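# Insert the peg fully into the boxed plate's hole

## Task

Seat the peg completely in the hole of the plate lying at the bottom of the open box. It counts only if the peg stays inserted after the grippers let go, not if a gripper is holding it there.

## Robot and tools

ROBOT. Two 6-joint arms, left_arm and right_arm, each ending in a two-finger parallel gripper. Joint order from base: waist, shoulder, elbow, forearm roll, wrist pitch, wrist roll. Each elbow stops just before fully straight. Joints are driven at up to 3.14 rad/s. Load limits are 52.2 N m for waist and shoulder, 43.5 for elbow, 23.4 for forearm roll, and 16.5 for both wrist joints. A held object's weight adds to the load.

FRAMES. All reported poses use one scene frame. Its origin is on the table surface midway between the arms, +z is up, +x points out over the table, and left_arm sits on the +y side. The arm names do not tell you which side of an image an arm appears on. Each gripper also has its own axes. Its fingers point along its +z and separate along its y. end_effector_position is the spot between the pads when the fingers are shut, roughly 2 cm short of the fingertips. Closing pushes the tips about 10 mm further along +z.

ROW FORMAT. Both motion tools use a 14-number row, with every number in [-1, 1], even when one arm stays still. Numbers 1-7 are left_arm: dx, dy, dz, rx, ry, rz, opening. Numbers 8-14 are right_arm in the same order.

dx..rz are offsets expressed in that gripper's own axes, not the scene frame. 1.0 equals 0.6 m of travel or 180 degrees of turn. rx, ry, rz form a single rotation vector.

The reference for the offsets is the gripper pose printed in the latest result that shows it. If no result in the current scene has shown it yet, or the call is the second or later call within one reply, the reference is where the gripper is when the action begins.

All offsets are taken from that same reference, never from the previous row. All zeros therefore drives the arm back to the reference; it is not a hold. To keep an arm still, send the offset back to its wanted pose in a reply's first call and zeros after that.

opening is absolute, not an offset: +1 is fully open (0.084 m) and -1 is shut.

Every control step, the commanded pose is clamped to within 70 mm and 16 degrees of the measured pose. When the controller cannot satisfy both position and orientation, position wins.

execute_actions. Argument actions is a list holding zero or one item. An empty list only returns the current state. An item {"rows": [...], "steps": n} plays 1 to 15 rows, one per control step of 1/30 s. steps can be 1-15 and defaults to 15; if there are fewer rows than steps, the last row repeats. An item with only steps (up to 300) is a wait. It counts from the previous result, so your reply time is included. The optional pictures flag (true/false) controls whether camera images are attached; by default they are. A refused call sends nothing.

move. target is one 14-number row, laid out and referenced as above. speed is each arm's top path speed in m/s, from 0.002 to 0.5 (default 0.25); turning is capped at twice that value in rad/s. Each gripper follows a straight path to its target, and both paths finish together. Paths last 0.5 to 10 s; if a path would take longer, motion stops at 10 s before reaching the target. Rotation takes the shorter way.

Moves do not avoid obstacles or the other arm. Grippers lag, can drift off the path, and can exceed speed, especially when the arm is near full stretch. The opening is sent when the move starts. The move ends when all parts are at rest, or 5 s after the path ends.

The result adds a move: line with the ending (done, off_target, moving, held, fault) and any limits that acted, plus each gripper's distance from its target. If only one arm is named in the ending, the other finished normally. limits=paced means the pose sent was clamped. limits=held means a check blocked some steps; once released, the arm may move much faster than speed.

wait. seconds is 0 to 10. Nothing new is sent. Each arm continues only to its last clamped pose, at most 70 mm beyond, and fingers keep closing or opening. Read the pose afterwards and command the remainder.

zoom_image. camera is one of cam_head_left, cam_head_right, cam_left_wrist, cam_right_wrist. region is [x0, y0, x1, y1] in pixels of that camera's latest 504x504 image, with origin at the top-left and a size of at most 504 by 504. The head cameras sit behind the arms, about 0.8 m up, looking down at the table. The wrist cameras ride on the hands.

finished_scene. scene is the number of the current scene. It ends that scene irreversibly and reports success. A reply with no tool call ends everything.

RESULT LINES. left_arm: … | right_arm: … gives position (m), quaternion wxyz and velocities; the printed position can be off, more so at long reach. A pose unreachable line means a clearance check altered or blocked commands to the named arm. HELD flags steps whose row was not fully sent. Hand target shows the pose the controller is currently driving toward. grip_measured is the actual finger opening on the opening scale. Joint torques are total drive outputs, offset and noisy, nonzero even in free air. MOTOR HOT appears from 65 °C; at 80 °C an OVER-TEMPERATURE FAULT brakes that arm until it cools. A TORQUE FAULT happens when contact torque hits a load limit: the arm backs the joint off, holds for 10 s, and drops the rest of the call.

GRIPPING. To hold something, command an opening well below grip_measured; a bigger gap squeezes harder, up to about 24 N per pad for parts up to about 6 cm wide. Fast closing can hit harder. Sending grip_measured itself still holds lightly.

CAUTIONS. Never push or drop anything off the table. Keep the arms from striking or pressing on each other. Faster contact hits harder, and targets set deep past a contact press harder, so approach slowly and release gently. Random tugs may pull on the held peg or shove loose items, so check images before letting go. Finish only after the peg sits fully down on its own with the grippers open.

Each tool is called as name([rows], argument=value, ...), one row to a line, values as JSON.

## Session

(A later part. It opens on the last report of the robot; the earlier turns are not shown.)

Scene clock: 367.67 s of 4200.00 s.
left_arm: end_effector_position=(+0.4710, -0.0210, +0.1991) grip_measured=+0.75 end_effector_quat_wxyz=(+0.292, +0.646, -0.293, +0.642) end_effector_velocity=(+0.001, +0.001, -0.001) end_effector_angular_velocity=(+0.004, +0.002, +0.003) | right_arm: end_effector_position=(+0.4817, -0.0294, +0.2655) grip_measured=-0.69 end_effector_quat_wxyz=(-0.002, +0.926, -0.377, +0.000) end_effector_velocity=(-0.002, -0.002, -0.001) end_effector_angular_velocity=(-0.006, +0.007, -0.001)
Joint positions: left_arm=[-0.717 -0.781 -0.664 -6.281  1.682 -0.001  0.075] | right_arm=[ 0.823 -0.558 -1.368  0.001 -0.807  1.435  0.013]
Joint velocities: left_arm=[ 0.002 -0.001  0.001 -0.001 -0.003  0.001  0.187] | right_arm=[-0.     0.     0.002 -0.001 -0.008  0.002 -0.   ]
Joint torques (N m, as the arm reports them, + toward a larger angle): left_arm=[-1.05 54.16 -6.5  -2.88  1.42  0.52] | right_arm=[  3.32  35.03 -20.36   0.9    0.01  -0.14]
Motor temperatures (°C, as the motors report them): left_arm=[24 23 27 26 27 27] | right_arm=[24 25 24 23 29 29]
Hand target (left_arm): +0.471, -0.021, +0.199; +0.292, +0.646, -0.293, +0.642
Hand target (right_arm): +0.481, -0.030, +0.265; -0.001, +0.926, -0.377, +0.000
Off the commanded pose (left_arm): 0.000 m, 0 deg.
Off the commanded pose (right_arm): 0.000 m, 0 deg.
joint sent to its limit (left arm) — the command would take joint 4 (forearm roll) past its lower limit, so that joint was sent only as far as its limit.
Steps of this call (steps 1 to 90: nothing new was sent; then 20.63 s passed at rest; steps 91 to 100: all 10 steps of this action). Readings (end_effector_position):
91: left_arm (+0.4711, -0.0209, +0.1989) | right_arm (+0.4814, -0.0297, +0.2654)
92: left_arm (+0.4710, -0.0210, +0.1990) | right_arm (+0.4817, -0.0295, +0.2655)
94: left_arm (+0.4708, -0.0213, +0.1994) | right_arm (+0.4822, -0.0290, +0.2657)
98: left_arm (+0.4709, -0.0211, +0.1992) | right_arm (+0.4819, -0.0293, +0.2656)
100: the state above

move(target=[0, 0, -0.25, 0, 0, 0, 1, 0.2901, 0.0721, 0.0925, 0, 0, 0, -1], speed=0.25)

Scene clock: 372.57 s of 4200.00 s.
left_arm: end_effector_position=(+0.3722, +0.0915, +0.1995) grip_measured=+1.00 end_effector_quat_wxyz=(+0.292, +0.646, -0.292, +0.642) end_effector_velocity=(-0.001, +0.001, -0.000) end_effector_angular_velocity=(+0.000, +0.001, -0.000) | right_arm: end_effector_position=(+0.5761, -0.1818, +0.2098) grip_measured=-0.69 end_effector_quat_wxyz=(-0.001, +0.926, -0.377, +0.001) end_effector_velocity=(+0.001, -0.002, -0.001) end_effector_angular_velocity=(-0.000, +0.001, -0.001)
Joint positions: left_arm=[-0.717 -0.745 -0.317 -6.281  1.993 -0.001  0.084] | right_arm=[ 0.534 -0.638 -1.354  0.002 -0.713  1.146  0.013]
Joint velocities: left_arm=[ 0.    -0.001  0.004  0.     0.004 -0.    -0.   ] | right_arm=[-0.003 -0.002 -0.     0.001  0.    -0.003  0.   ]
Joint torques (N m, as the arm reports them, + toward a larger angle): left_arm=[-1.47 42.99 -1.25 -3.12  1.49  0.52] | right_arm=[  4.15  37.44 -19.87   0.26   0.05  -0.1 ]
Motor temperatures (°C, as the motors report them): left_arm=[24 23 27 26 27 27] | right_arm=[24 25 24 23 29 29]
Hand target (left_arm): +0.372, +0.092, +0.199; +0.292, +0.646, -0.292, +0.642
Hand target (right_arm): +0.576, -0.182, +0.210; -0.001, +0.926, -0.377, +0.001
Off the commanded pose (left_arm): 0.001 m, 0 deg.
Off the commanded pose (right_arm): 0.000 m, 0 deg.
After step 90, 0.70 s passed at rest.
move: done
camera_calibration (this result's frames):
cam_left_wrist: T_world_to_cam=[[-0.760058, -0.649835, 0.0051817, 0.36737], [-0.00599826, -0.000958059, -0.999982, 0.270111], [0.649828, -0.760075, -0.0031697, -0.0409993], [0, 0, 0, 1]] pos_world=[0.307485, 0.207826, 0.268072]
cam_right_wrist: T_world_to_cam=[[-0.696383, -0.71747, -0.0169496, 0.308152], [-0.717575, 0.695715, 0.0326614, 0.598491], [-0.0116414, 0.0349075, -0.999323, 0.356383], [0, 0, 0, 1]] pos_world=[0.648203, -0.207729, 0.341817]

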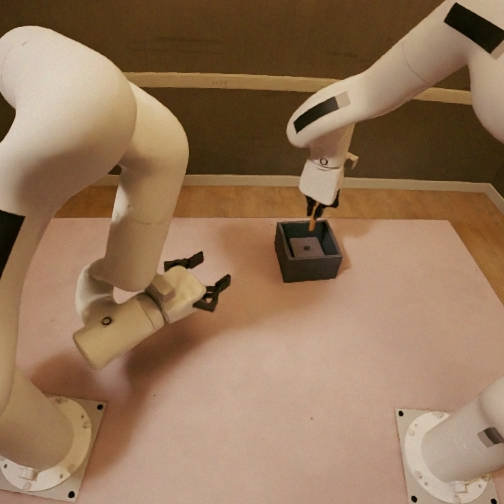

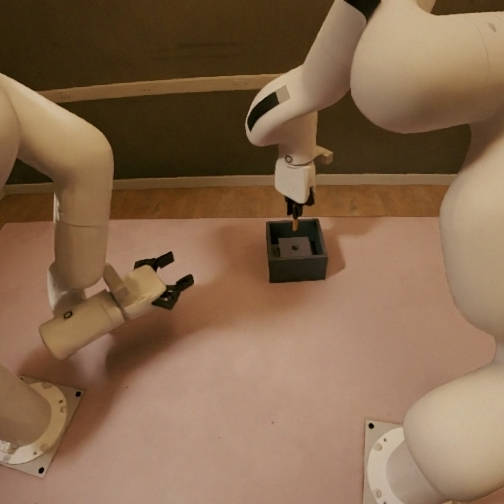

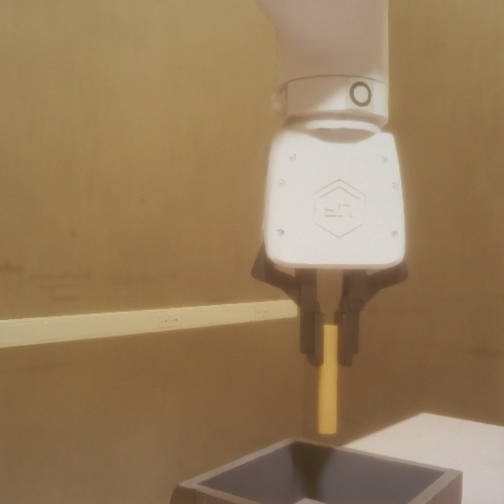

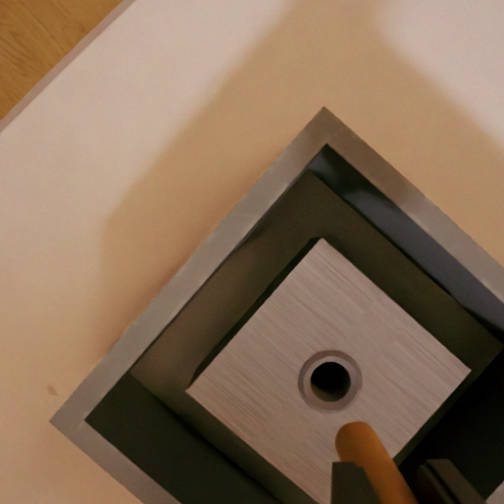

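zoom_image(camera="cam_left_wrist", region=[240, 240, 420, 460])

Region (240, 240, 420, 460) of cam_left_wrist's 504x504 image, scaled by 2.291, with more detail than that image has; it fills the left 412 columns of this view, and the rest is white.

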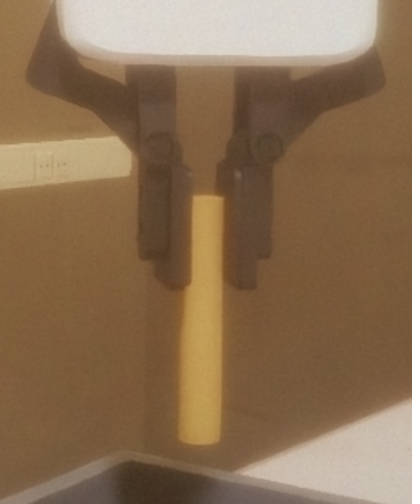

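zoom_image(camera="cam_right_wrist", region=[270, 320, 450, 504])

Region (270, 320, 450, 504) of cam_right_wrist's 504x504 image, scaled by 2.739, with more detail than that image has; it fills the left 493 columns of this view, and the rest is white.

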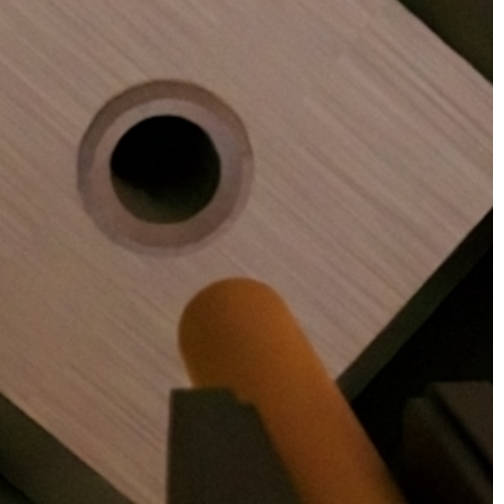

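move(target=[-0.2167, 0, 0.25, 0, 0, 0, 1, 0.0071, -0.0032, 0.0667, 0, 0, 0, -1], speed=0.25)

Scene clock: 493.87 s of 4200.00 s.
left_arm: end_effector_position=(+0.4710, -0.0211, +0.0695) grip_measured=+1.00 end_effector_quat_wxyz=(+0.292, +0.646, -0.293, +0.642) end_effector_velocity=(+0.001, -0.000, -0.001) end_effector_angular_velocity=(+0.000, +0.001, +0.001) | right_arm: end_effector_position=(+0.5805, -0.1833, +0.1698) grip_measured=-0.69 end_effector_quat_wxyz=(-0.002, +0.926, -0.377, +0.001) end_effector_velocity=(-0.000, -0.000, -0.001) end_effector_angular_velocity=(+0.000, +0.001, -0.000)
Joint positions: left_arm=[-0.717 -1.153 -0.853 -6.281  1.866 -0.001  0.084] | right_arm=[ 0.529 -0.7   -1.35   0.002 -0.647  1.141  0.013]
Joint velocities: left_arm=[ 0.    -0.003 -0.003 -0.001 -0.001 -0.001  0.   ] | right_arm=[-0.    -0.001  0.001  0.001  0.    -0.001 -0.   ]
Joint torques (N m, as the arm reports them, + toward a larger angle): left_arm=[-1.01 59.75 -3.34 -3.24  1.48  0.56] | right_arm=[  2.79  37.42 -19.34   0.47  -0.14  -0.23]
Motor temperatures (°C, as the motors report them): left_arm=[24 23 27 26 27 27] | right_arm=[24 25 24 23 29 29]
Hand target (left_arm): +0.471, -0.021, +0.069; +0.292, +0.646, -0.293, +0.642
Hand target (right_arm): +0.580, -0.183, +0.170; -0.001, +0.926, -0.377, +0.001
Off the commanded pose (left_arm): 0.001 m, 0 deg.
Off the commanded pose (right_arm): 0.000 m, 0 deg.
After step 90, 117.00 s passed at rest.
move: done
camera_calibration (this result's frames):
cam_left_wrist: T_world_to_cam=[[-0.760115, -0.649771, 0.00489682, 0.370093], [-0.00571447, -0.000851206, -0.999983, 0.14049], [0.649764, -0.76013, -0.00306608, -0.1912], [0, 0, 0, 1]] pos_world=[0.40635, 0.0952583, 0.138089]
cam_right_wrist: T_world_to_cam=[[-0.69633, -0.717519, -0.0170797, 0.309486], [-0.717629, 0.695659, 0.0326792, 0.60402], [-0.0115663, 0.0350124, -0.99932, 0.3165], [0, 0, 0, 1]] pos_world=[0.652628, -0.209211, 0.301832]

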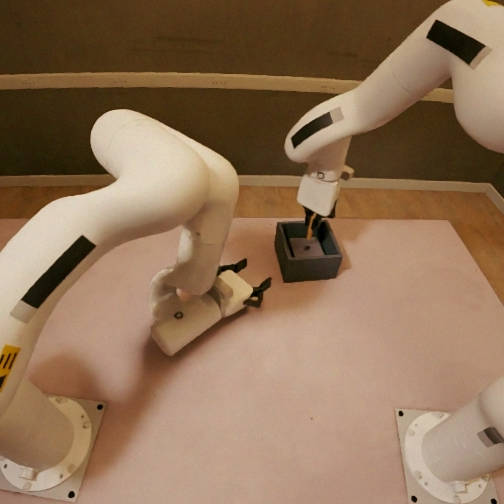

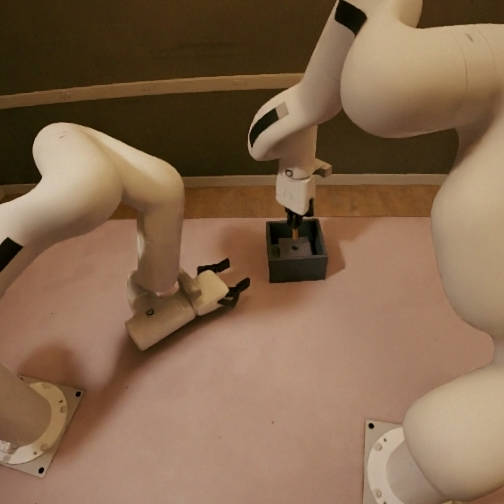

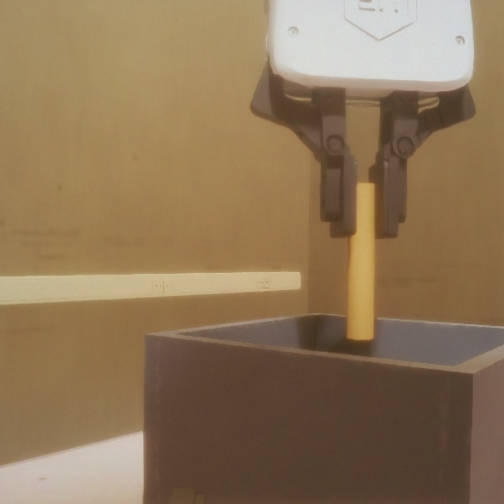

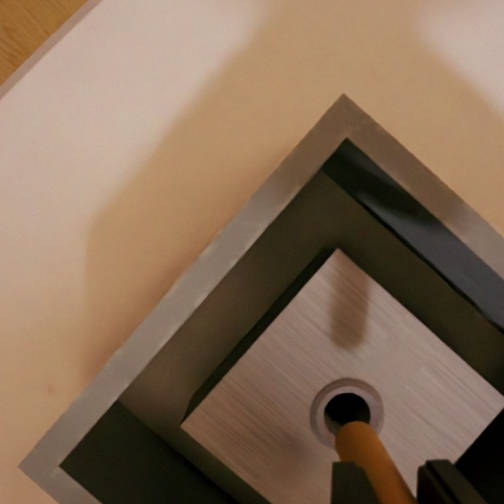

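zoom_image(camera="cam_left_wrist", region=[270, 160, 450, 350])

Region (270, 160, 450, 350) of cam_left_wrist's 504x504 image, scaled by 2.653, with more detail than that image has; it fills the left 477 columns of this view, and the rest is white.

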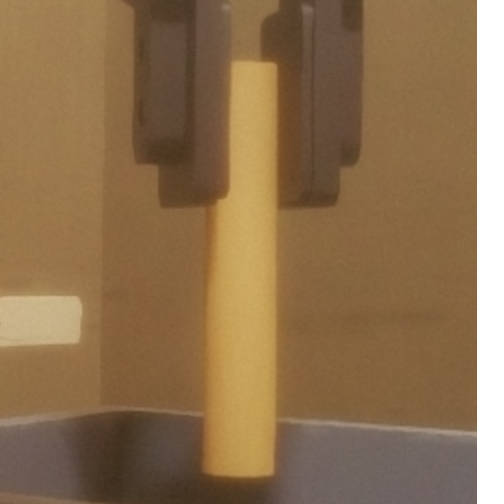

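zoom_image(camera="cam_left_wrist", region=[120, 290, 504, 504])

Region (120, 290, 504, 504) of cam_left_wrist's 504x504 image, scaled by 1.312, with more detail than that image has; it fills the top 281 rows of this view, and the rest is white.

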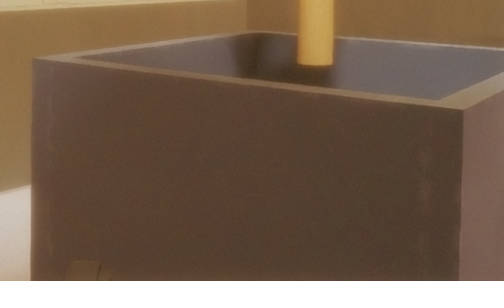

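zoom_image(camera="cam_right_wrist", region=[280, 350, 434, 504])

Region (280, 350, 434, 504) of cam_right_wrist's 504x504 image, scaled by 3.273, with more detail than that image has.

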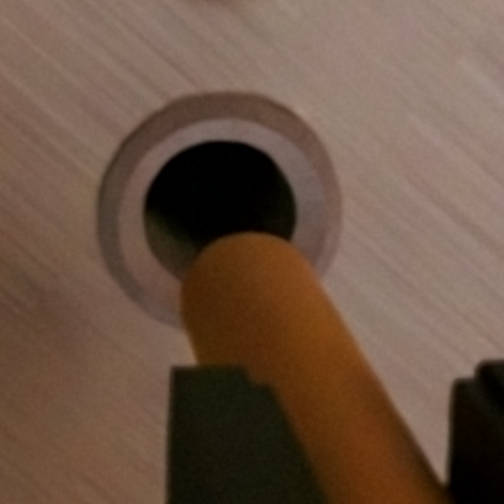

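move(target=[0, 0, 0, 0, 0, 0, 1, 0, 0, 0.033, 0, 0, 0, -1], speed=0.1)

zoom_image(camera="cam_right_wrist", region=[280, 350, 434, 504])

Scene clock: 538.67 s of 4200.00 s.
left_arm: end_effector_position=(+0.4710, -0.0211, +0.0695) grip_measured=+1.00 end_effector_quat_wxyz=(+0.292, +0.646, -0.293, +0.642) end_effector_velocity=(+0.000, +0.000, +0.000) end_effector_angular_velocity=(-0.000, -0.000, +0.001) | right_arm: end_effector_position=(+0.5806, -0.1832, +0.1502) grip_measured=-0.69 end_effector_quat_wxyz=(-0.002, +0.926, -0.377, +0.001) end_effector_velocity=(+0.001, -0.000, -0.000) end_effector_angular_velocity=(-0.000, -0.002, +0.002)
Joint positions: left_arm=[-0.717 -1.153 -0.853 -6.281  1.866 -0.001  0.084] | right_arm=[ 0.529 -0.728 -1.346  0.002 -0.614  1.14   0.013]
Joint velocities: left_arm=[ 0.     0.    -0.    -0.001  0.    -0.    -0.   ] | right_arm=[-0.    -0.001 -0.001 -0.002  0.002 -0.001  0.   ]
Joint torques (N m, as the arm reports them, + toward a larger angle): left_arm=[-0.27 59.15 -3.49 -2.99  1.48  0.54] | right_arm=[  3.53  38.6  -19.06   0.66  -0.13  -0.14]
Motor temperatures (°C, as the motors report them): left_arm=[24 23 27 26 27 27] | right_arm=[24 25 24 23 29 29]
Hand target (left_arm): +0.471, -0.021, +0.070; +0.292, +0.646, -0.293, +0.642
Hand target (right_arm): +0.581, -0.183, +0.150; -0.002, +0.926, -0.377, +0.001
Off the commanded pose (left_arm): 0.000 m, 0 deg.
Off the commanded pose (right_arm): 0.000 m, 0 deg.
After step 90, 41.07 s passed at rest.
move: done
camera_calibration (this result's frames):
cam_left_wrist: T_world_to_cam=[[-0.760115, -0.64977, 0.00489693, 0.370093], [-0.00571542, -0.000850255, -0.999983, 0.140489], [0.649764, -0.76013, -0.00306742, -0.1912], [0, 0, 0, 1]] pos_world=[0.40635, 0.0952581, 0.138088]
cam_right_wrist: T_world_to_cam=[[-0.696304, -0.717539, -0.0172837, 0.309272], [-0.717657, 0.695632, 0.0326373, 0.604672], [-0.0113955, 0.0351292, -0.999318, 0.296784], [0, 0, 0, 1]] pos_world=[0.652676, -0.20914, 0.282192]

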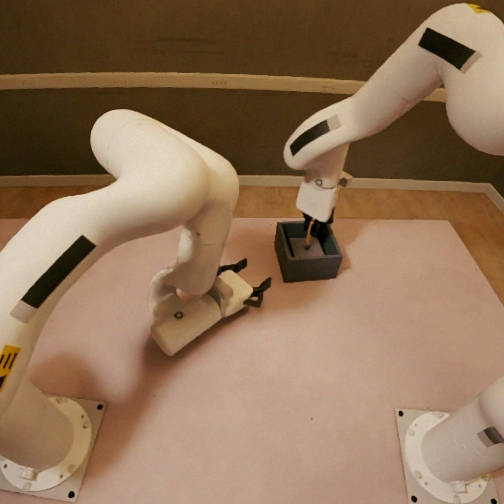

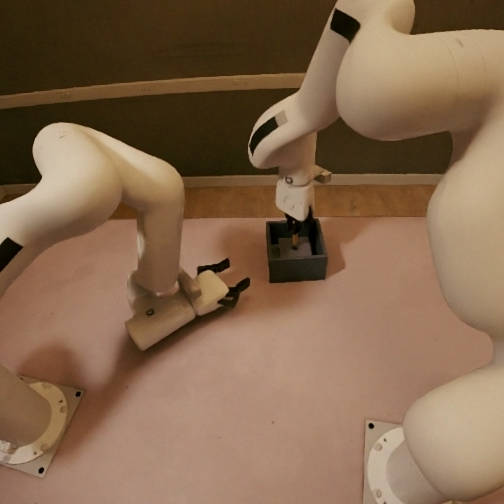

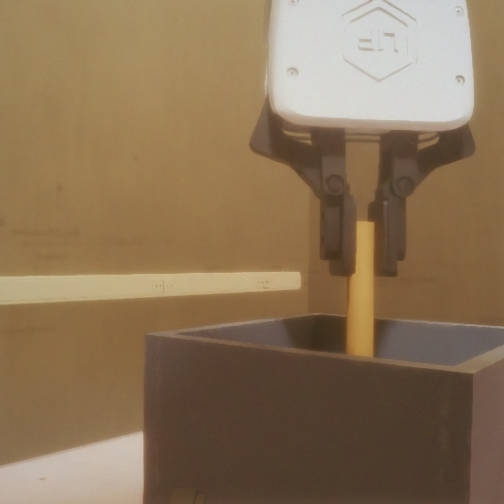

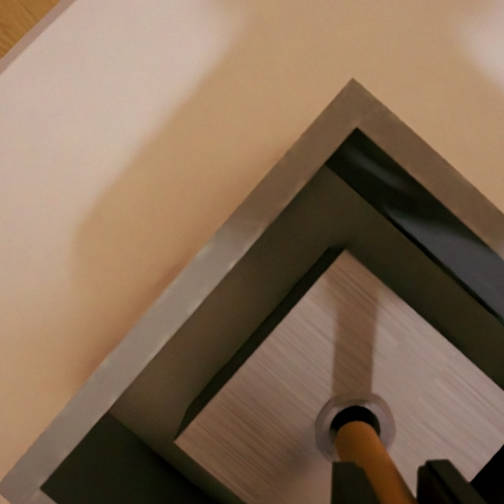

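Region (280, 350, 434, 504) of cam_right_wrist's 504x504 image, scaled by 3.273, with more detail than that image has.

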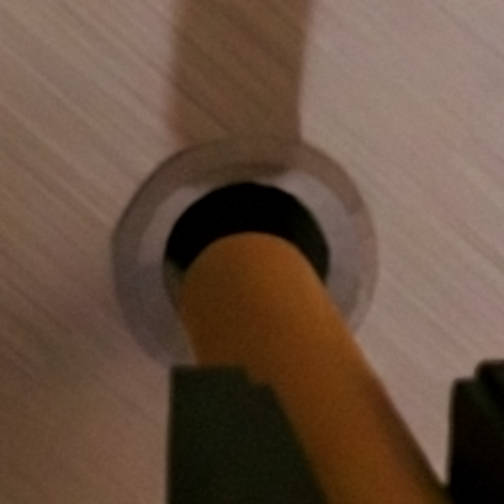

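execute_actions([
  {"rows": [[0,0,0,0,0,0,1, 0,0,0.0011,0,0,0,-1],[0,0,0,0,0,0,1, 0,0,0.0022,0,0,0,-1],[0,0,0,0,0,0,1, 0,0,0.0033,0,0,0,-1],[0,0,0,0,0,0,1, 0,0,0.0044,0,0,0,-1],[0,0,0,0,0,0,1, 0,0,0.0056,0,0,0,-1],[0,0,0,0,0,0,1, 0,0,0.0067,0,0,0,-1],[0,0,0,0,0,0,1, 0,0,0.0078,0,0,0,-1],[0,0,0,0,0,0,1, 0,0,0.0089,0,0,0,-1],[0,0,0,0,0,0,1, 0,0,0.01,0,0,0,-1],[0,0,0,0,0,0,1, 0,0,0.0111,0,0,0,-1],[0,0,0,0,0,0,1, 0,0,0.0122,0,0,0,-1],[0,0,0,0,0,0,1, 0,0,0.0133,0,0,0,-1],[0,0,0,0,0,0,1, 0,0,0.0144,0,0,0,-1],[0,0,0,0,0,0,1, 0,0,0.0156,0,0,0,-1],[0,0,0,0,0,0,1, 0,0,0.0167,0,0,0,-1]], "steps": 15},
])

Scene clock: 551.03 s of 4200.00 s.
left_arm: end_effector_position=(+0.4710, -0.0211, +0.0695) grip_measured=+1.00 end_effector_quat_wxyz=(+0.292, +0.646, -0.293, +0.642) end_effector_velocity=(-0.000, +0.000, +0.000) end_effector_angular_velocity=(-0.000, -0.001, -0.000) | right_arm: end_effector_position=(+0.5806, -0.1832, +0.1420) grip_measured=-0.69 end_effector_quat_wxyz=(-0.002, +0.926, -0.377, +0.001) end_effector_velocity=(+0.000, +0.000, -0.020) end_effector_angular_velocity=(+0.000, -0.000, -0.001)
Joint positions: left_arm=[-0.717 -1.153 -0.853 -6.281  1.866 -0.001  0.084] | right_arm=[ 0.529 -0.741 -1.345  0.002 -0.601  1.14   0.013]
Joint velocities: left_arm=[ 0.     0.     0.     0.     0.001  0.001 -0.   ] | right_arm=[ 0.    -0.031  0.002  0.     0.033  0.001  0.   ]
Joint torques (N m, as the arm reports them, + toward a larger angle): left_arm=[-1.19 59.33 -3.31 -3.1   1.45  0.5 ] | right_arm=[  3.6   39.46 -18.56   0.58  -0.17  -0.12]
Motor temperatures (°C, as the motors report them): left_arm=[24 23 27 26 27 27] | right_arm=[24 25 24 23 29 29]
Hand target (left_arm): +0.471, -0.021, +0.070; +0.292, +0.646, -0.293, +0.642
Hand target (right_arm): +0.581, -0.183, +0.140; -0.002, +0.926, -0.377, +0.001
Off the commanded pose (left_arm): 0.000 m, 0 deg.
Off the commanded pose (right_arm): 0.002 m, 0 deg.
Steps of this call (steps 1 to 90: nothing new was sent; then 8.87 s passed at rest; steps 91 to 105: all 15 steps of this action). Readings (end_effector_position):
91: left_arm (+0.4710, -0.0211, +0.0695) | right_arm (+0.5805, -0.1832, +0.1500)
92: left_arm (+0.4710, -0.0211, +0.0695) | right_arm (+0.5806, -0.1832, +0.1499)
94: left_arm (+0.4710, -0.0211, +0.0695) | right_arm (+0.5806, -0.1832, +0.1491)
98: left_arm (+0.4710, -0.0211, +0.0695) | right_arm (+0.5805, -0.1832, +0.1465)
105: the state above
camera_calibration (this result's frames):
cam_left_wrist: T_world_to_cam=[[-0.760115, -0.64977, 0.00489699, 0.370093], [-0.00571537, -0.000850412, -0.999983, 0.140489], [0.649764, -0.76013, -0.00306727, -0.1912], [0, 0, 0, 1]] pos_world=[0.40635, 0.0952581, 0.138088]
cam_right_wrist: T_world_to_cam=[[-0.696295, -0.717548, -0.017262, 0.309127], [-0.717665, 0.695622, 0.0326677, 0.604917], [-0.0114328, 0.0351347, -0.999317, 0.288604], [0, 0, 0, 1]] pos_world=[0.652671, -0.20912, 0.273982]

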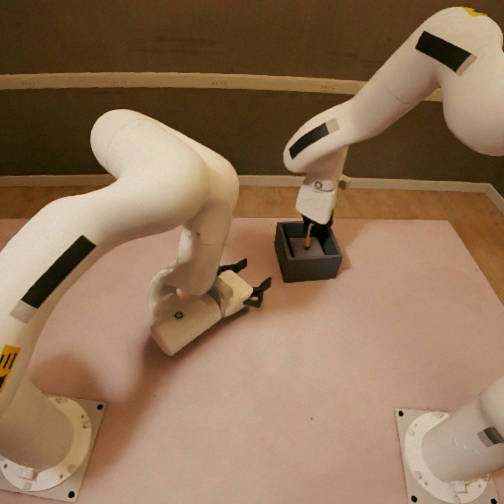

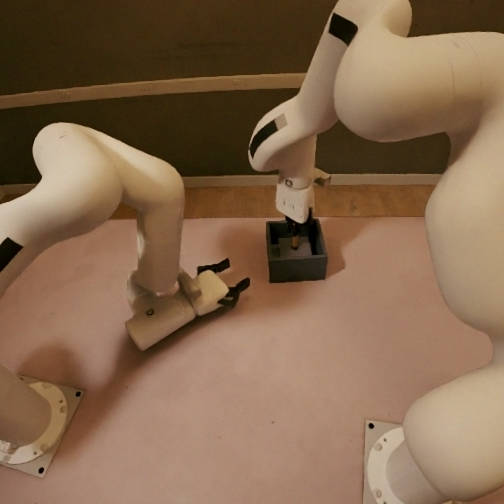

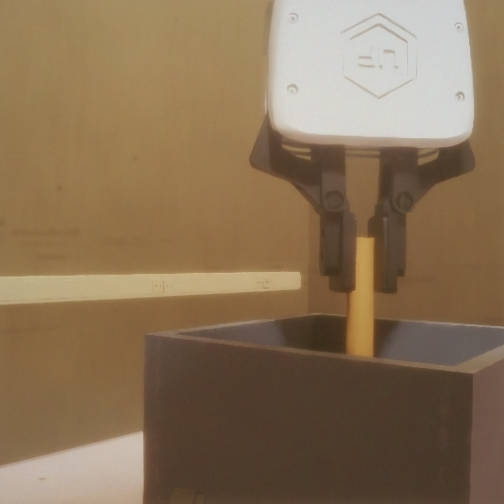

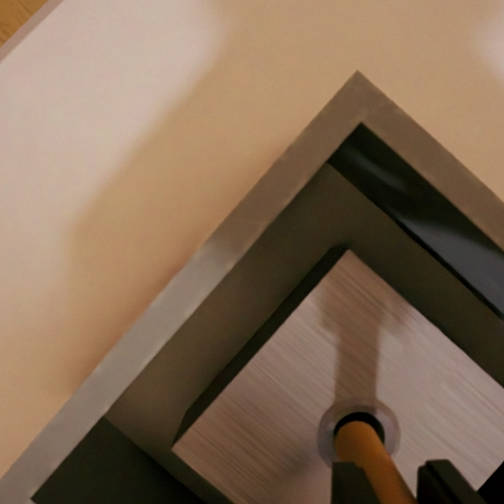

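move(target=[0, 0, 0, 0, 0, 0, 1, 0, 0, 0.03, 0, 0, 0, -1], speed=0.03)

Scene clock: 555.70 s of 4200.00 s.
left_arm: end_effector_position=(+0.4710, -0.0211, +0.0695) grip_measured=+1.00 end_effector_quat_wxyz=(+0.292, +0.646, -0.293, +0.642) end_effector_velocity=(-0.000, -0.000, +0.000) end_effector_angular_velocity=(-0.001, +0.001, -0.002) | right_arm: end_effector_position=(+0.5804, -0.1832, +0.1239) grip_measured=-0.69 end_effector_quat_wxyz=(-0.001, +0.926, -0.377, +0.001) end_effector_velocity=(+0.000, +0.000, +0.000) end_effector_angular_velocity=(+0.001, -0.001, +0.001)
Joint positions: left_arm=[-0.717 -1.153 -0.853 -6.281  1.866 -0.001  0.084] | right_arm=[ 0.529 -0.768 -1.343  0.002 -0.572  1.14   0.014]
Joint velocities: left_arm=[ 0.     0.     0.     0.002  0.001 -0.001  0.   ] | right_arm=[ 0.    -0.    -0.     0.     0.001 -0.001  0.   ]
Joint torques (N m, as the arm reports them, + toward a larger angle): left_arm=[-1.21 59.47 -3.35 -2.92  1.47  0.49] | right_arm=[  4.01  38.46 -19.9    1.16   1.28  -0.05]
Motor temperatures (°C, as the motors report them): left_arm=[24 23 27 26 27 27] | right_arm=[24 25 24 23 29 29]
Hand target (left_arm): +0.471, -0.021, +0.070; +0.292, +0.646, -0.293, +0.642
Hand target (right_arm): +0.581, -0.183, +0.124; -0.002, +0.926, -0.377, +0.001
Off the commanded pose (left_arm): 0.000 m, 0 deg.
Off the commanded pose (right_arm): 0.000 m, 0 deg.
After step 90, 0.87 s passed at rest.
move: done
camera_calibration (this result's frames):
cam_left_wrist: T_world_to_cam=[[-0.760115, -0.64977, 0.00489705, 0.370093], [-0.0057153, -0.000850592, -0.999983, 0.140489], [0.649764, -0.76013, -0.00306708, -0.1912], [0, 0, 0, 1]] pos_world=[0.40635, 0.0952581, 0.138088]
cam_right_wrist: T_world_to_cam=[[-0.696292, -0.717565, -0.0166533, 0.308583], [-0.717657, 0.695615, 0.0329923, 0.60534], [-0.0120898, 0.0349237, -0.999317, 0.270948], [0, 0, 0, 1]] pos_world=[0.652566, -0.209118, 0.25593]

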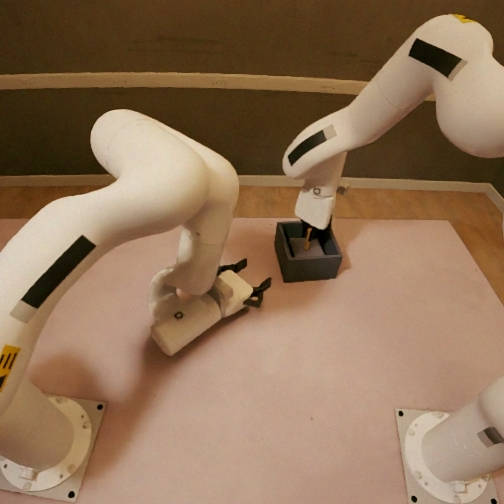

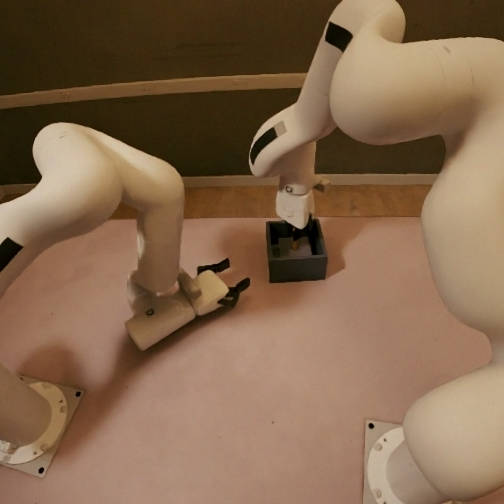

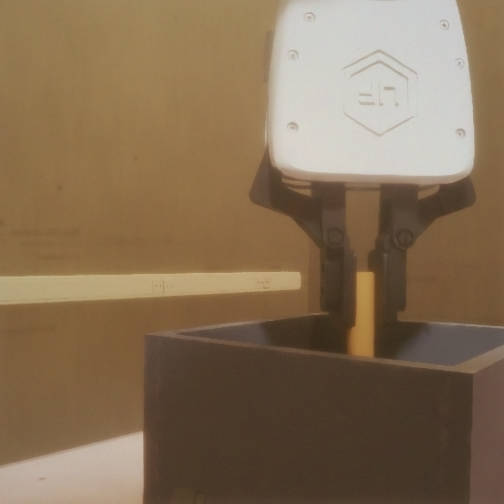

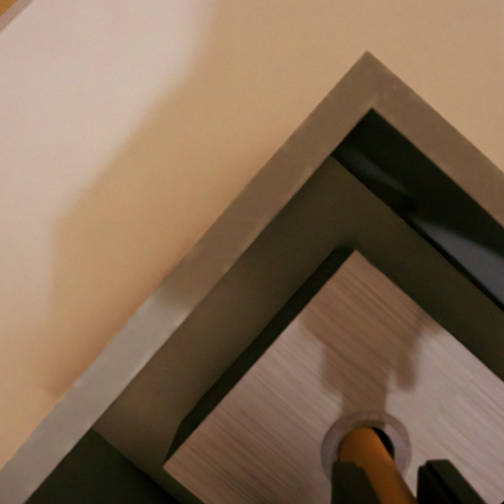

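move(target=[0, 0, 0, 0, 0, 0, 1, 0, 0, 0.022, 0, 0, 0, -1], speed=0.03)

Scene clock: 566.53 s of 4200.00 s.
left_arm: end_effector_position=(+0.4710, -0.0211, +0.0695) grip_measured=+1.00 end_effector_quat_wxyz=(+0.292, +0.646, -0.293, +0.642) end_effector_velocity=(-0.000, +0.000, +0.000) end_effector_angular_velocity=(-0.001, -0.001, +0.000) | right_arm: end_effector_position=(+0.5804, -0.1832, +0.1108) grip_measured=-0.69 end_effector_quat_wxyz=(-0.001, +0.926, -0.377, +0.001) end_effector_velocity=(-0.000, +0.000, -0.000) end_effector_angular_velocity=(-0.000, +0.000, +0.001)
Joint positions: left_arm=[-0.717 -1.153 -0.853 -6.281  1.866 -0.001  0.084] | right_arm=[ 0.529 -0.789 -1.344  0.002 -0.551  1.14   0.014]
Joint velocities: left_arm=[-0.     0.     0.    -0.     0.001 -0.    -0.   ] | right_arm=[ 0.001 -0.    -0.    -0.    -0.    -0.     0.   ]
Joint torques (N m, as the arm reports them, + toward a larger angle): left_arm=[-1.15 59.05 -3.49 -3.02  1.45  0.51] | right_arm=[  3.41  39.98 -20.43   0.25   1.6   -0.03]
Motor temperatures (°C, as the motors report them): left_arm=[24 23 27 26 27 27] | right_arm=[24 25 24 23 29 29]
Hand target (left_arm): +0.471, -0.021, +0.070; +0.292, +0.646, -0.293, +0.642
Hand target (right_arm): +0.580, -0.183, +0.111; -0.001, +0.926, -0.377, +0.001
Off the commanded pose (left_arm): 0.000 m, 0 deg.
Off the commanded pose (right_arm): 0.000 m, 0 deg.
After step 90, 7.10 s passed at rest.
move: done
camera_calibration (this result's frames):
cam_left_wrist: T_world_to_cam=[[-0.760115, -0.649771, 0.00489705, 0.370093], [-0.00571524, -0.000850645, -0.999983, 0.140489], [0.649764, -0.76013, -0.00306701, -0.1912], [0, 0, 0, 1]] pos_world=[0.40635, 0.0952581, 0.138088]
cam_right_wrist: T_world_to_cam=[[-0.696281, -0.717576, -0.016668, 0.308382], [-0.717667, 0.695603, 0.0330178, 0.60575], [-0.0120985, 0.0349518, -0.999316, 0.25784], [0, 0, 0, 1]] pos_world=[0.652567, -0.209086, 0.242803]

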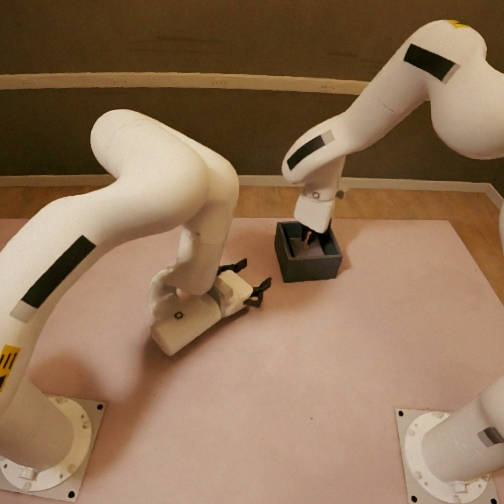

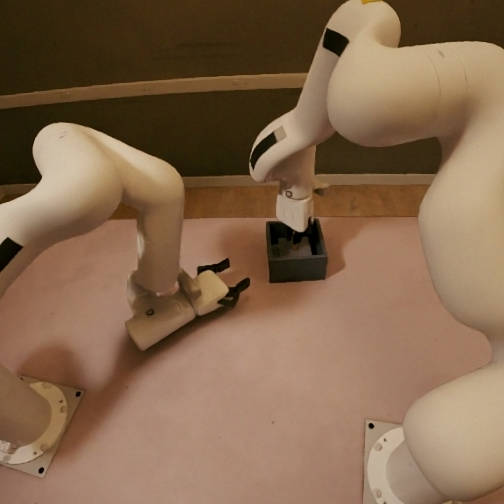

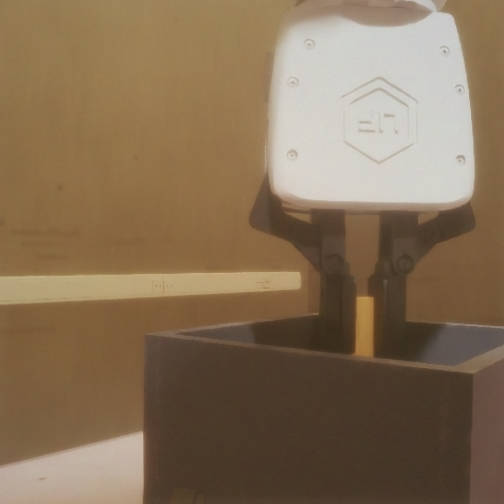

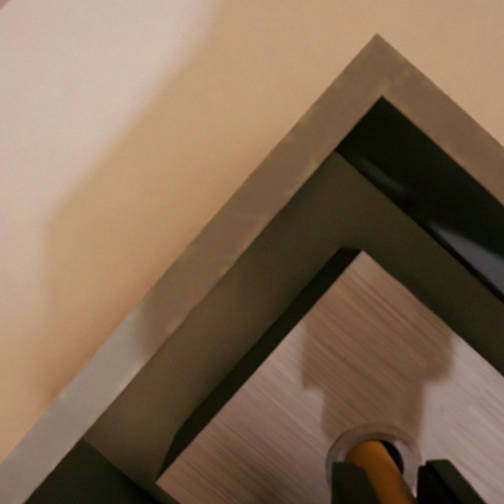

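move(target=[0, 0, 0, 0, 0, 0, 1, 0, 0, 0.0167, 0, 0, 0, -1], speed=0.03)

Scene clock: 570.80 s of 4200.00 s.
left_arm: end_effector_position=(+0.4710, -0.0211, +0.0695) grip_measured=+1.00 end_effector_quat_wxyz=(+0.292, +0.646, -0.293, +0.642) end_effector_velocity=(+0.000, +0.000, -0.000) end_effector_angular_velocity=(+0.000, +0.000, +0.001) | right_arm: end_effector_position=(+0.5803, -0.1832, +0.1008) grip_measured=-0.69 end_effector_quat_wxyz=(-0.001, +0.926, -0.377, +0.000) end_effector_velocity=(+0.000, +0.000, +0.000) end_effector_angular_velocity=(-0.000, -0.001, +0.000)
Joint positions: left_arm=[-0.717 -1.153 -0.853 -6.281  1.866 -0.001  0.084] | right_arm=[ 0.529 -0.806 -1.344  0.002 -0.536  1.14   0.014]
Joint velocities: left_arm=[ 0.     0.    -0.    -0.001 -0.001 -0.     0.   ] | right_arm=[ 0.     0.    -0.    -0.001  0.     0.001 -0.   ]
Joint torques (N m, as the arm reports them, + toward a larger angle): left_arm=[-0.92 59.41 -3.24 -2.97  1.42  0.5 ] | right_arm=[  4.6   39.05 -20.55   0.68   1.98  -0.23]
Motor temperatures (°C, as the motors report them): left_arm=[24 23 27 26 27 27] | right_arm=[24 25 24 23 29 29]
Hand target (left_arm): +0.471, -0.021, +0.070; +0.292, +0.646, -0.293, +0.642
Hand target (right_arm): +0.580, -0.183, +0.101; -0.001, +0.926, -0.377, +0.001
Off the commanded pose (left_arm): 0.000 m, 0 deg.
Off the commanded pose (right_arm): 0.000 m, 0 deg.
After step 90, 0.53 s passed at rest.
move: done
camera_calibration (this result's frames):
cam_left_wrist: T_world_to_cam=[[-0.760115, -0.64977, 0.00489717, 0.370093], [-0.00571532, -0.000850749, -0.999983, 0.140489], [0.649764, -0.76013, -0.00306698, -0.1912], [0, 0, 0, 1]] pos_world=[0.40635, 0.0952581, 0.138088]
cam_right_wrist: T_world_to_cam=[[-0.696277, -0.717584, -0.0164816, 0.308149], [-0.717667, 0.695598, 0.0331289, 0.606019], [-0.0123082, 0.0348953, -0.999315, 0.247969], [0, 0, 0, 1]] pos_world=[0.652529, -0.209075, 0.232801]

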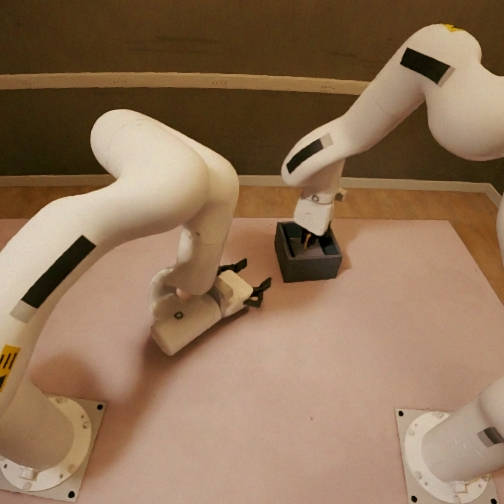

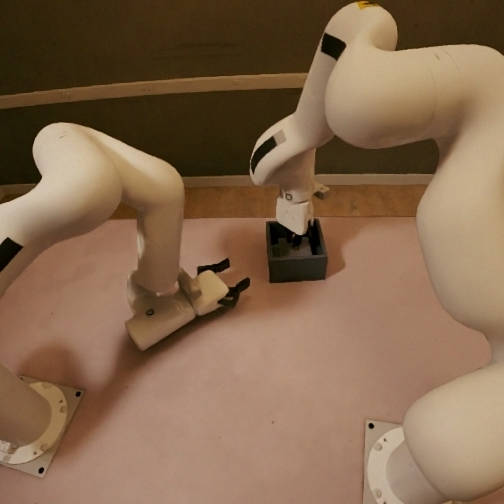

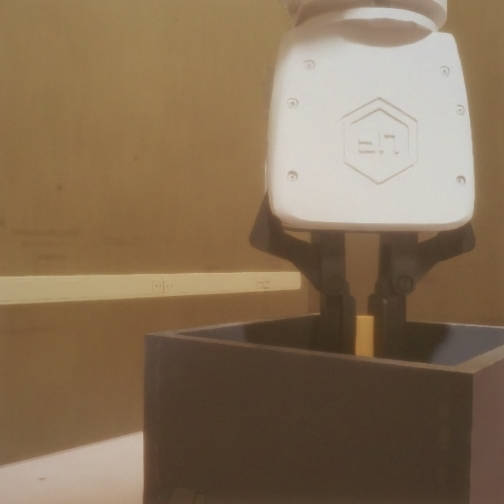

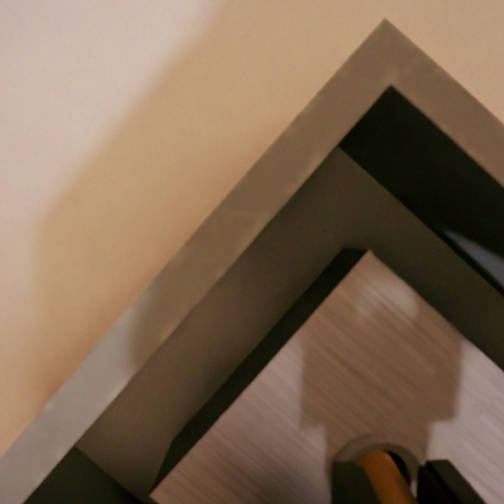

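execute_actions([
  {"rows": [[0,0,0,0,0,0,1, 0,0,0,0,0,0,-0.6],[0,0,0,0,0,0,1, 0,0,0,0,0,0,-0.45],[0,0,0,0,0,0,1, 0,0,0,0,0,0,-0.3],[0,0,0,0,0,0,1, 0,0,0,0,0,0,-0.1]], "steps": 15},
])

Scene clock: 580.77 s of 4200.00 s.
left_arm: end_effector_position=(+0.4710, -0.0211, +0.0695) grip_measured=+1.00 end_effector_quat_wxyz=(+0.292, +0.646, -0.293, +0.642) end_effector_velocity=(+0.000, +0.000, -0.000) end_effector_angular_velocity=(+0.001, -0.001, +0.001) | right_arm: end_effector_position=(+0.5804, -0.1831, +0.1009) grip_measured=-0.11 end_effector_quat_wxyz=(-0.001, +0.926, -0.377, +0.001) end_effector_velocity=(-0.001, -0.000, -0.000) end_effector_angular_velocity=(-0.002, +0.003, +0.001)
Joint positions: left_arm=[-0.717 -1.153 -0.853 -6.281  1.866 -0.001  0.084] | right_arm=[ 0.529 -0.806 -1.344  0.002 -0.536  1.14   0.039]
Joint velocities: left_arm=[ 0.    -0.    -0.    -0.001 -0.001  0.001  0.   ] | right_arm=[ 0.    -0.     0.001 -0.001 -0.002 -0.    -0.   ]
Joint torques (N m, as the arm reports them, + toward a larger angle): left_arm=[-0.6  59.87 -3.16 -2.89  1.4   0.51] | right_arm=[  4.33  38.   -17.8    0.07   0.11  -0.19]
Motor temperatures (°C, as the motors report them): left_arm=[24 23 27 26 27 27] | right_arm=[24 25 24 23 29 29]
Hand target (left_arm): +0.471, -0.021, +0.070; +0.292, +0.646, -0.293, +0.642
Hand target (right_arm): +0.580, -0.183, +0.101; -0.001, +0.926, -0.377, +0.000
Off the commanded pose (left_arm): 0.000 m, 0 deg.
Off the commanded pose (right_arm): 0.000 m, 0 deg.
Steps of this call (steps 1 to 90: nothing new was sent; then 6.47 s passed at rest; steps 91 to 105: all 15 steps of this action). Readings (end_effector_position):
91: left_arm (+0.4710, -0.0211, +0.0695) | right_arm (+0.5804, -0.1831, +0.1008)
92: left_arm (+0.4710, -0.0211, +0.0695) | right_arm (+0.5805, -0.1831, +0.1008)
94: left_arm (+0.4710, -0.0211, +0.0695) | right_arm (+0.5814, -0.1827, +0.1013)
98: left_arm (+0.4710, -0.0211, +0.0695) | right_arm (+0.5810, -0.1829, +0.1011)
105: the state above
camera_calibration (this result's frames):
cam_left_wrist: T_world_to_cam=[[-0.760115, -0.64977, 0.00489711, 0.370093], [-0.00571537, -0.000850595, -0.999983, 0.140489], [0.649764, -0.76013, -0.00306713, -0.1912], [0, 0, 0, 1]] pos_world=[0.40635, 0.0952581, 0.138088]
cam_right_wrist: T_world_to_cam=[[-0.696268, -0.717584, -0.0168669, 0.308305], [-0.717683, 0.695589, 0.0329512, 0.606098], [-0.0119128, 0.0350479, -0.999315, 0.247814], [0, 0, 0, 1]] pos_world=[0.652602, -0.209046, 0.232872]

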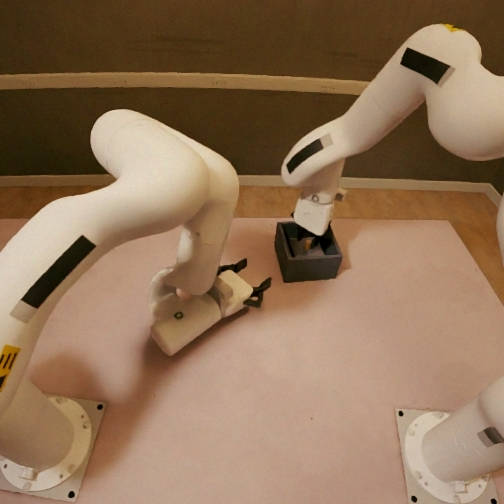

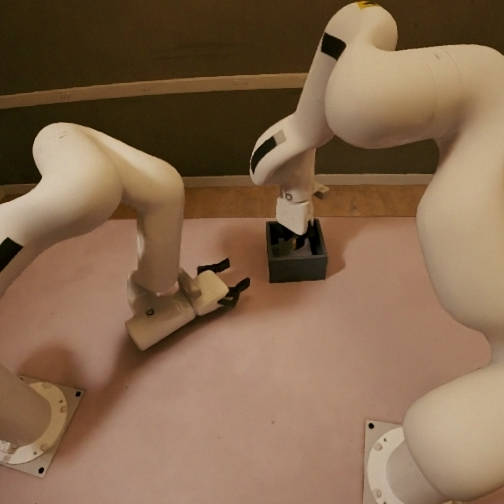

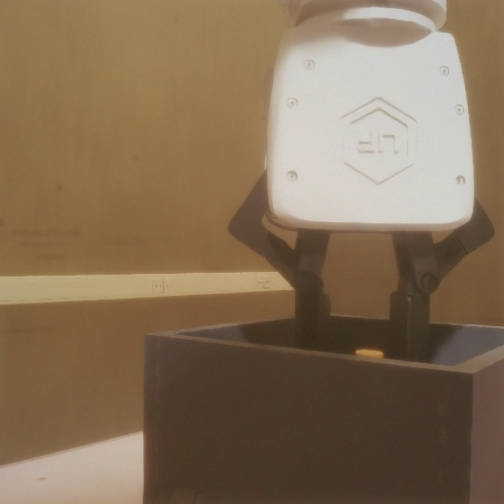

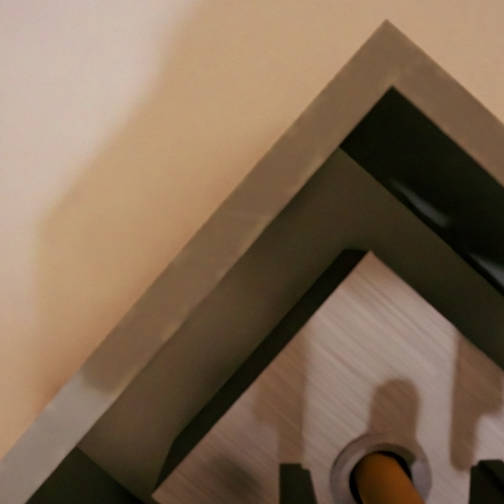

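move(target=[0,0,0,0,0,0,1, 0,0,-0.2,0,0,0,-0.11], speed=0.05)

Scene clock: 599.00 s of 4200.00 s.
left_arm: end_effector_position=(+0.4710, -0.0211, +0.0695) grip_measured=+1.00 end_effector_quat_wxyz=(+0.292, +0.646, -0.293, +0.642) end_effector_velocity=(+0.000, +0.000, -0.000) end_effector_angular_velocity=(+0.001, -0.001, +0.001) | right_arm: end_effector_position=(+0.5804, -0.1835, +0.2208) grip_measured=-0.12 end_effector_quat_wxyz=(-0.001, +0.926, -0.377, +0.001) end_effector_velocity=(-0.000, -0.000, +0.000) end_effector_angular_velocity=(-0.000, +0.001, +0.001)
Joint positions: left_arm=[-0.717 -1.153 -0.853 -6.281  1.866 -0.001  0.084] | right_arm=[ 0.529 -0.632 -1.372  0.001 -0.737  1.141  0.039]
Joint velocities: left_arm=[-0.    -0.    -0.    -0.001 -0.     0.001  0.   ] | right_arm=[-0.     0.    -0.001 -0.    -0.002 -0.001  0.   ]
Joint torques (N m, as the arm reports them, + toward a larger angle): left_arm=[-0.86 59.5  -3.3  -2.88  1.41  0.48] | right_arm=[  3.91  35.48 -19.81   0.54  -0.06  -0.29]
Motor temperatures (°C, as the motors report them): left_arm=[24 23 27 26 27 27] | right_arm=[24 25 24 23 29 29]
Hand target (left_arm): +0.471, -0.021, +0.070; +0.292, +0.646, -0.293, +0.642
Hand target (right_arm): +0.580, -0.183, +0.221; -0.001, +0.926, -0.377, +0.001
Off the commanded pose (left_arm): 0.000 m, 0 deg.
Off the commanded pose (right_arm): 0.000 m, 0 deg.
After step 180, 9.53 s passed at rest.
move: done
camera_calibration (this result's frames):
cam_left_wrist: T_world_to_cam=[[-0.760115, -0.649771, 0.00489714, 0.370093], [-0.00571538, -0.000850641, -0.999983, 0.140489], [0.649764, -0.76013, -0.0030671, -0.1912], [0, 0, 0, 1]] pos_world=[0.40635, 0.0952581, 0.138088]
cam_right_wrist: T_world_to_cam=[[-0.696416, -0.717448, -0.0165255, 0.31004], [-0.717538, 0.695747, 0.0328013, 0.602329], [-0.0120357, 0.034701, -0.999325, 0.36768], [0, 0, 0, 1]] pos_world=[0.652536, -0.20939, 0.352798]

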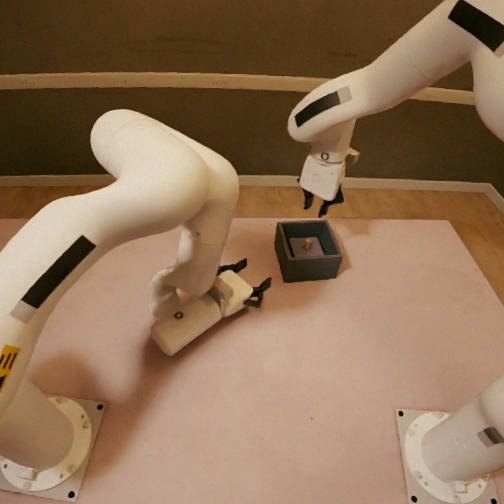

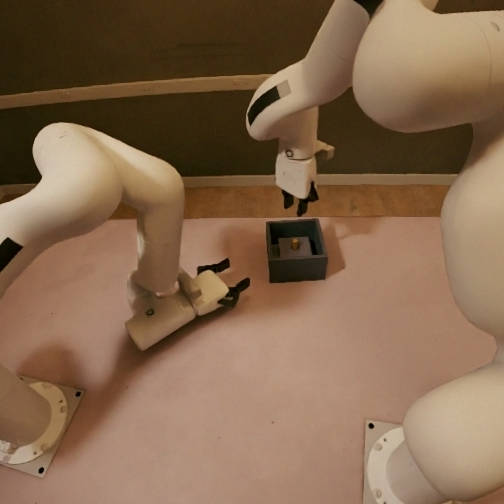

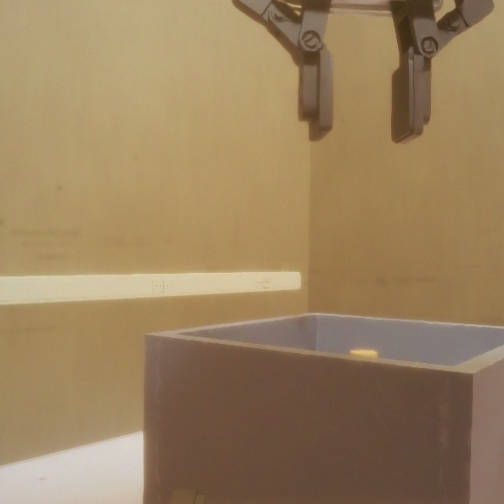

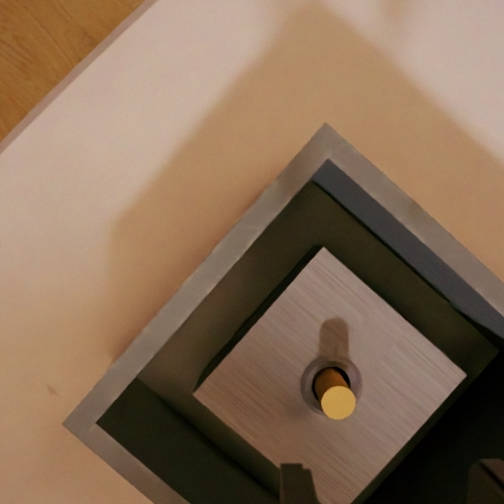

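finished_scene(scene=1)

The scene is finished: the task was done.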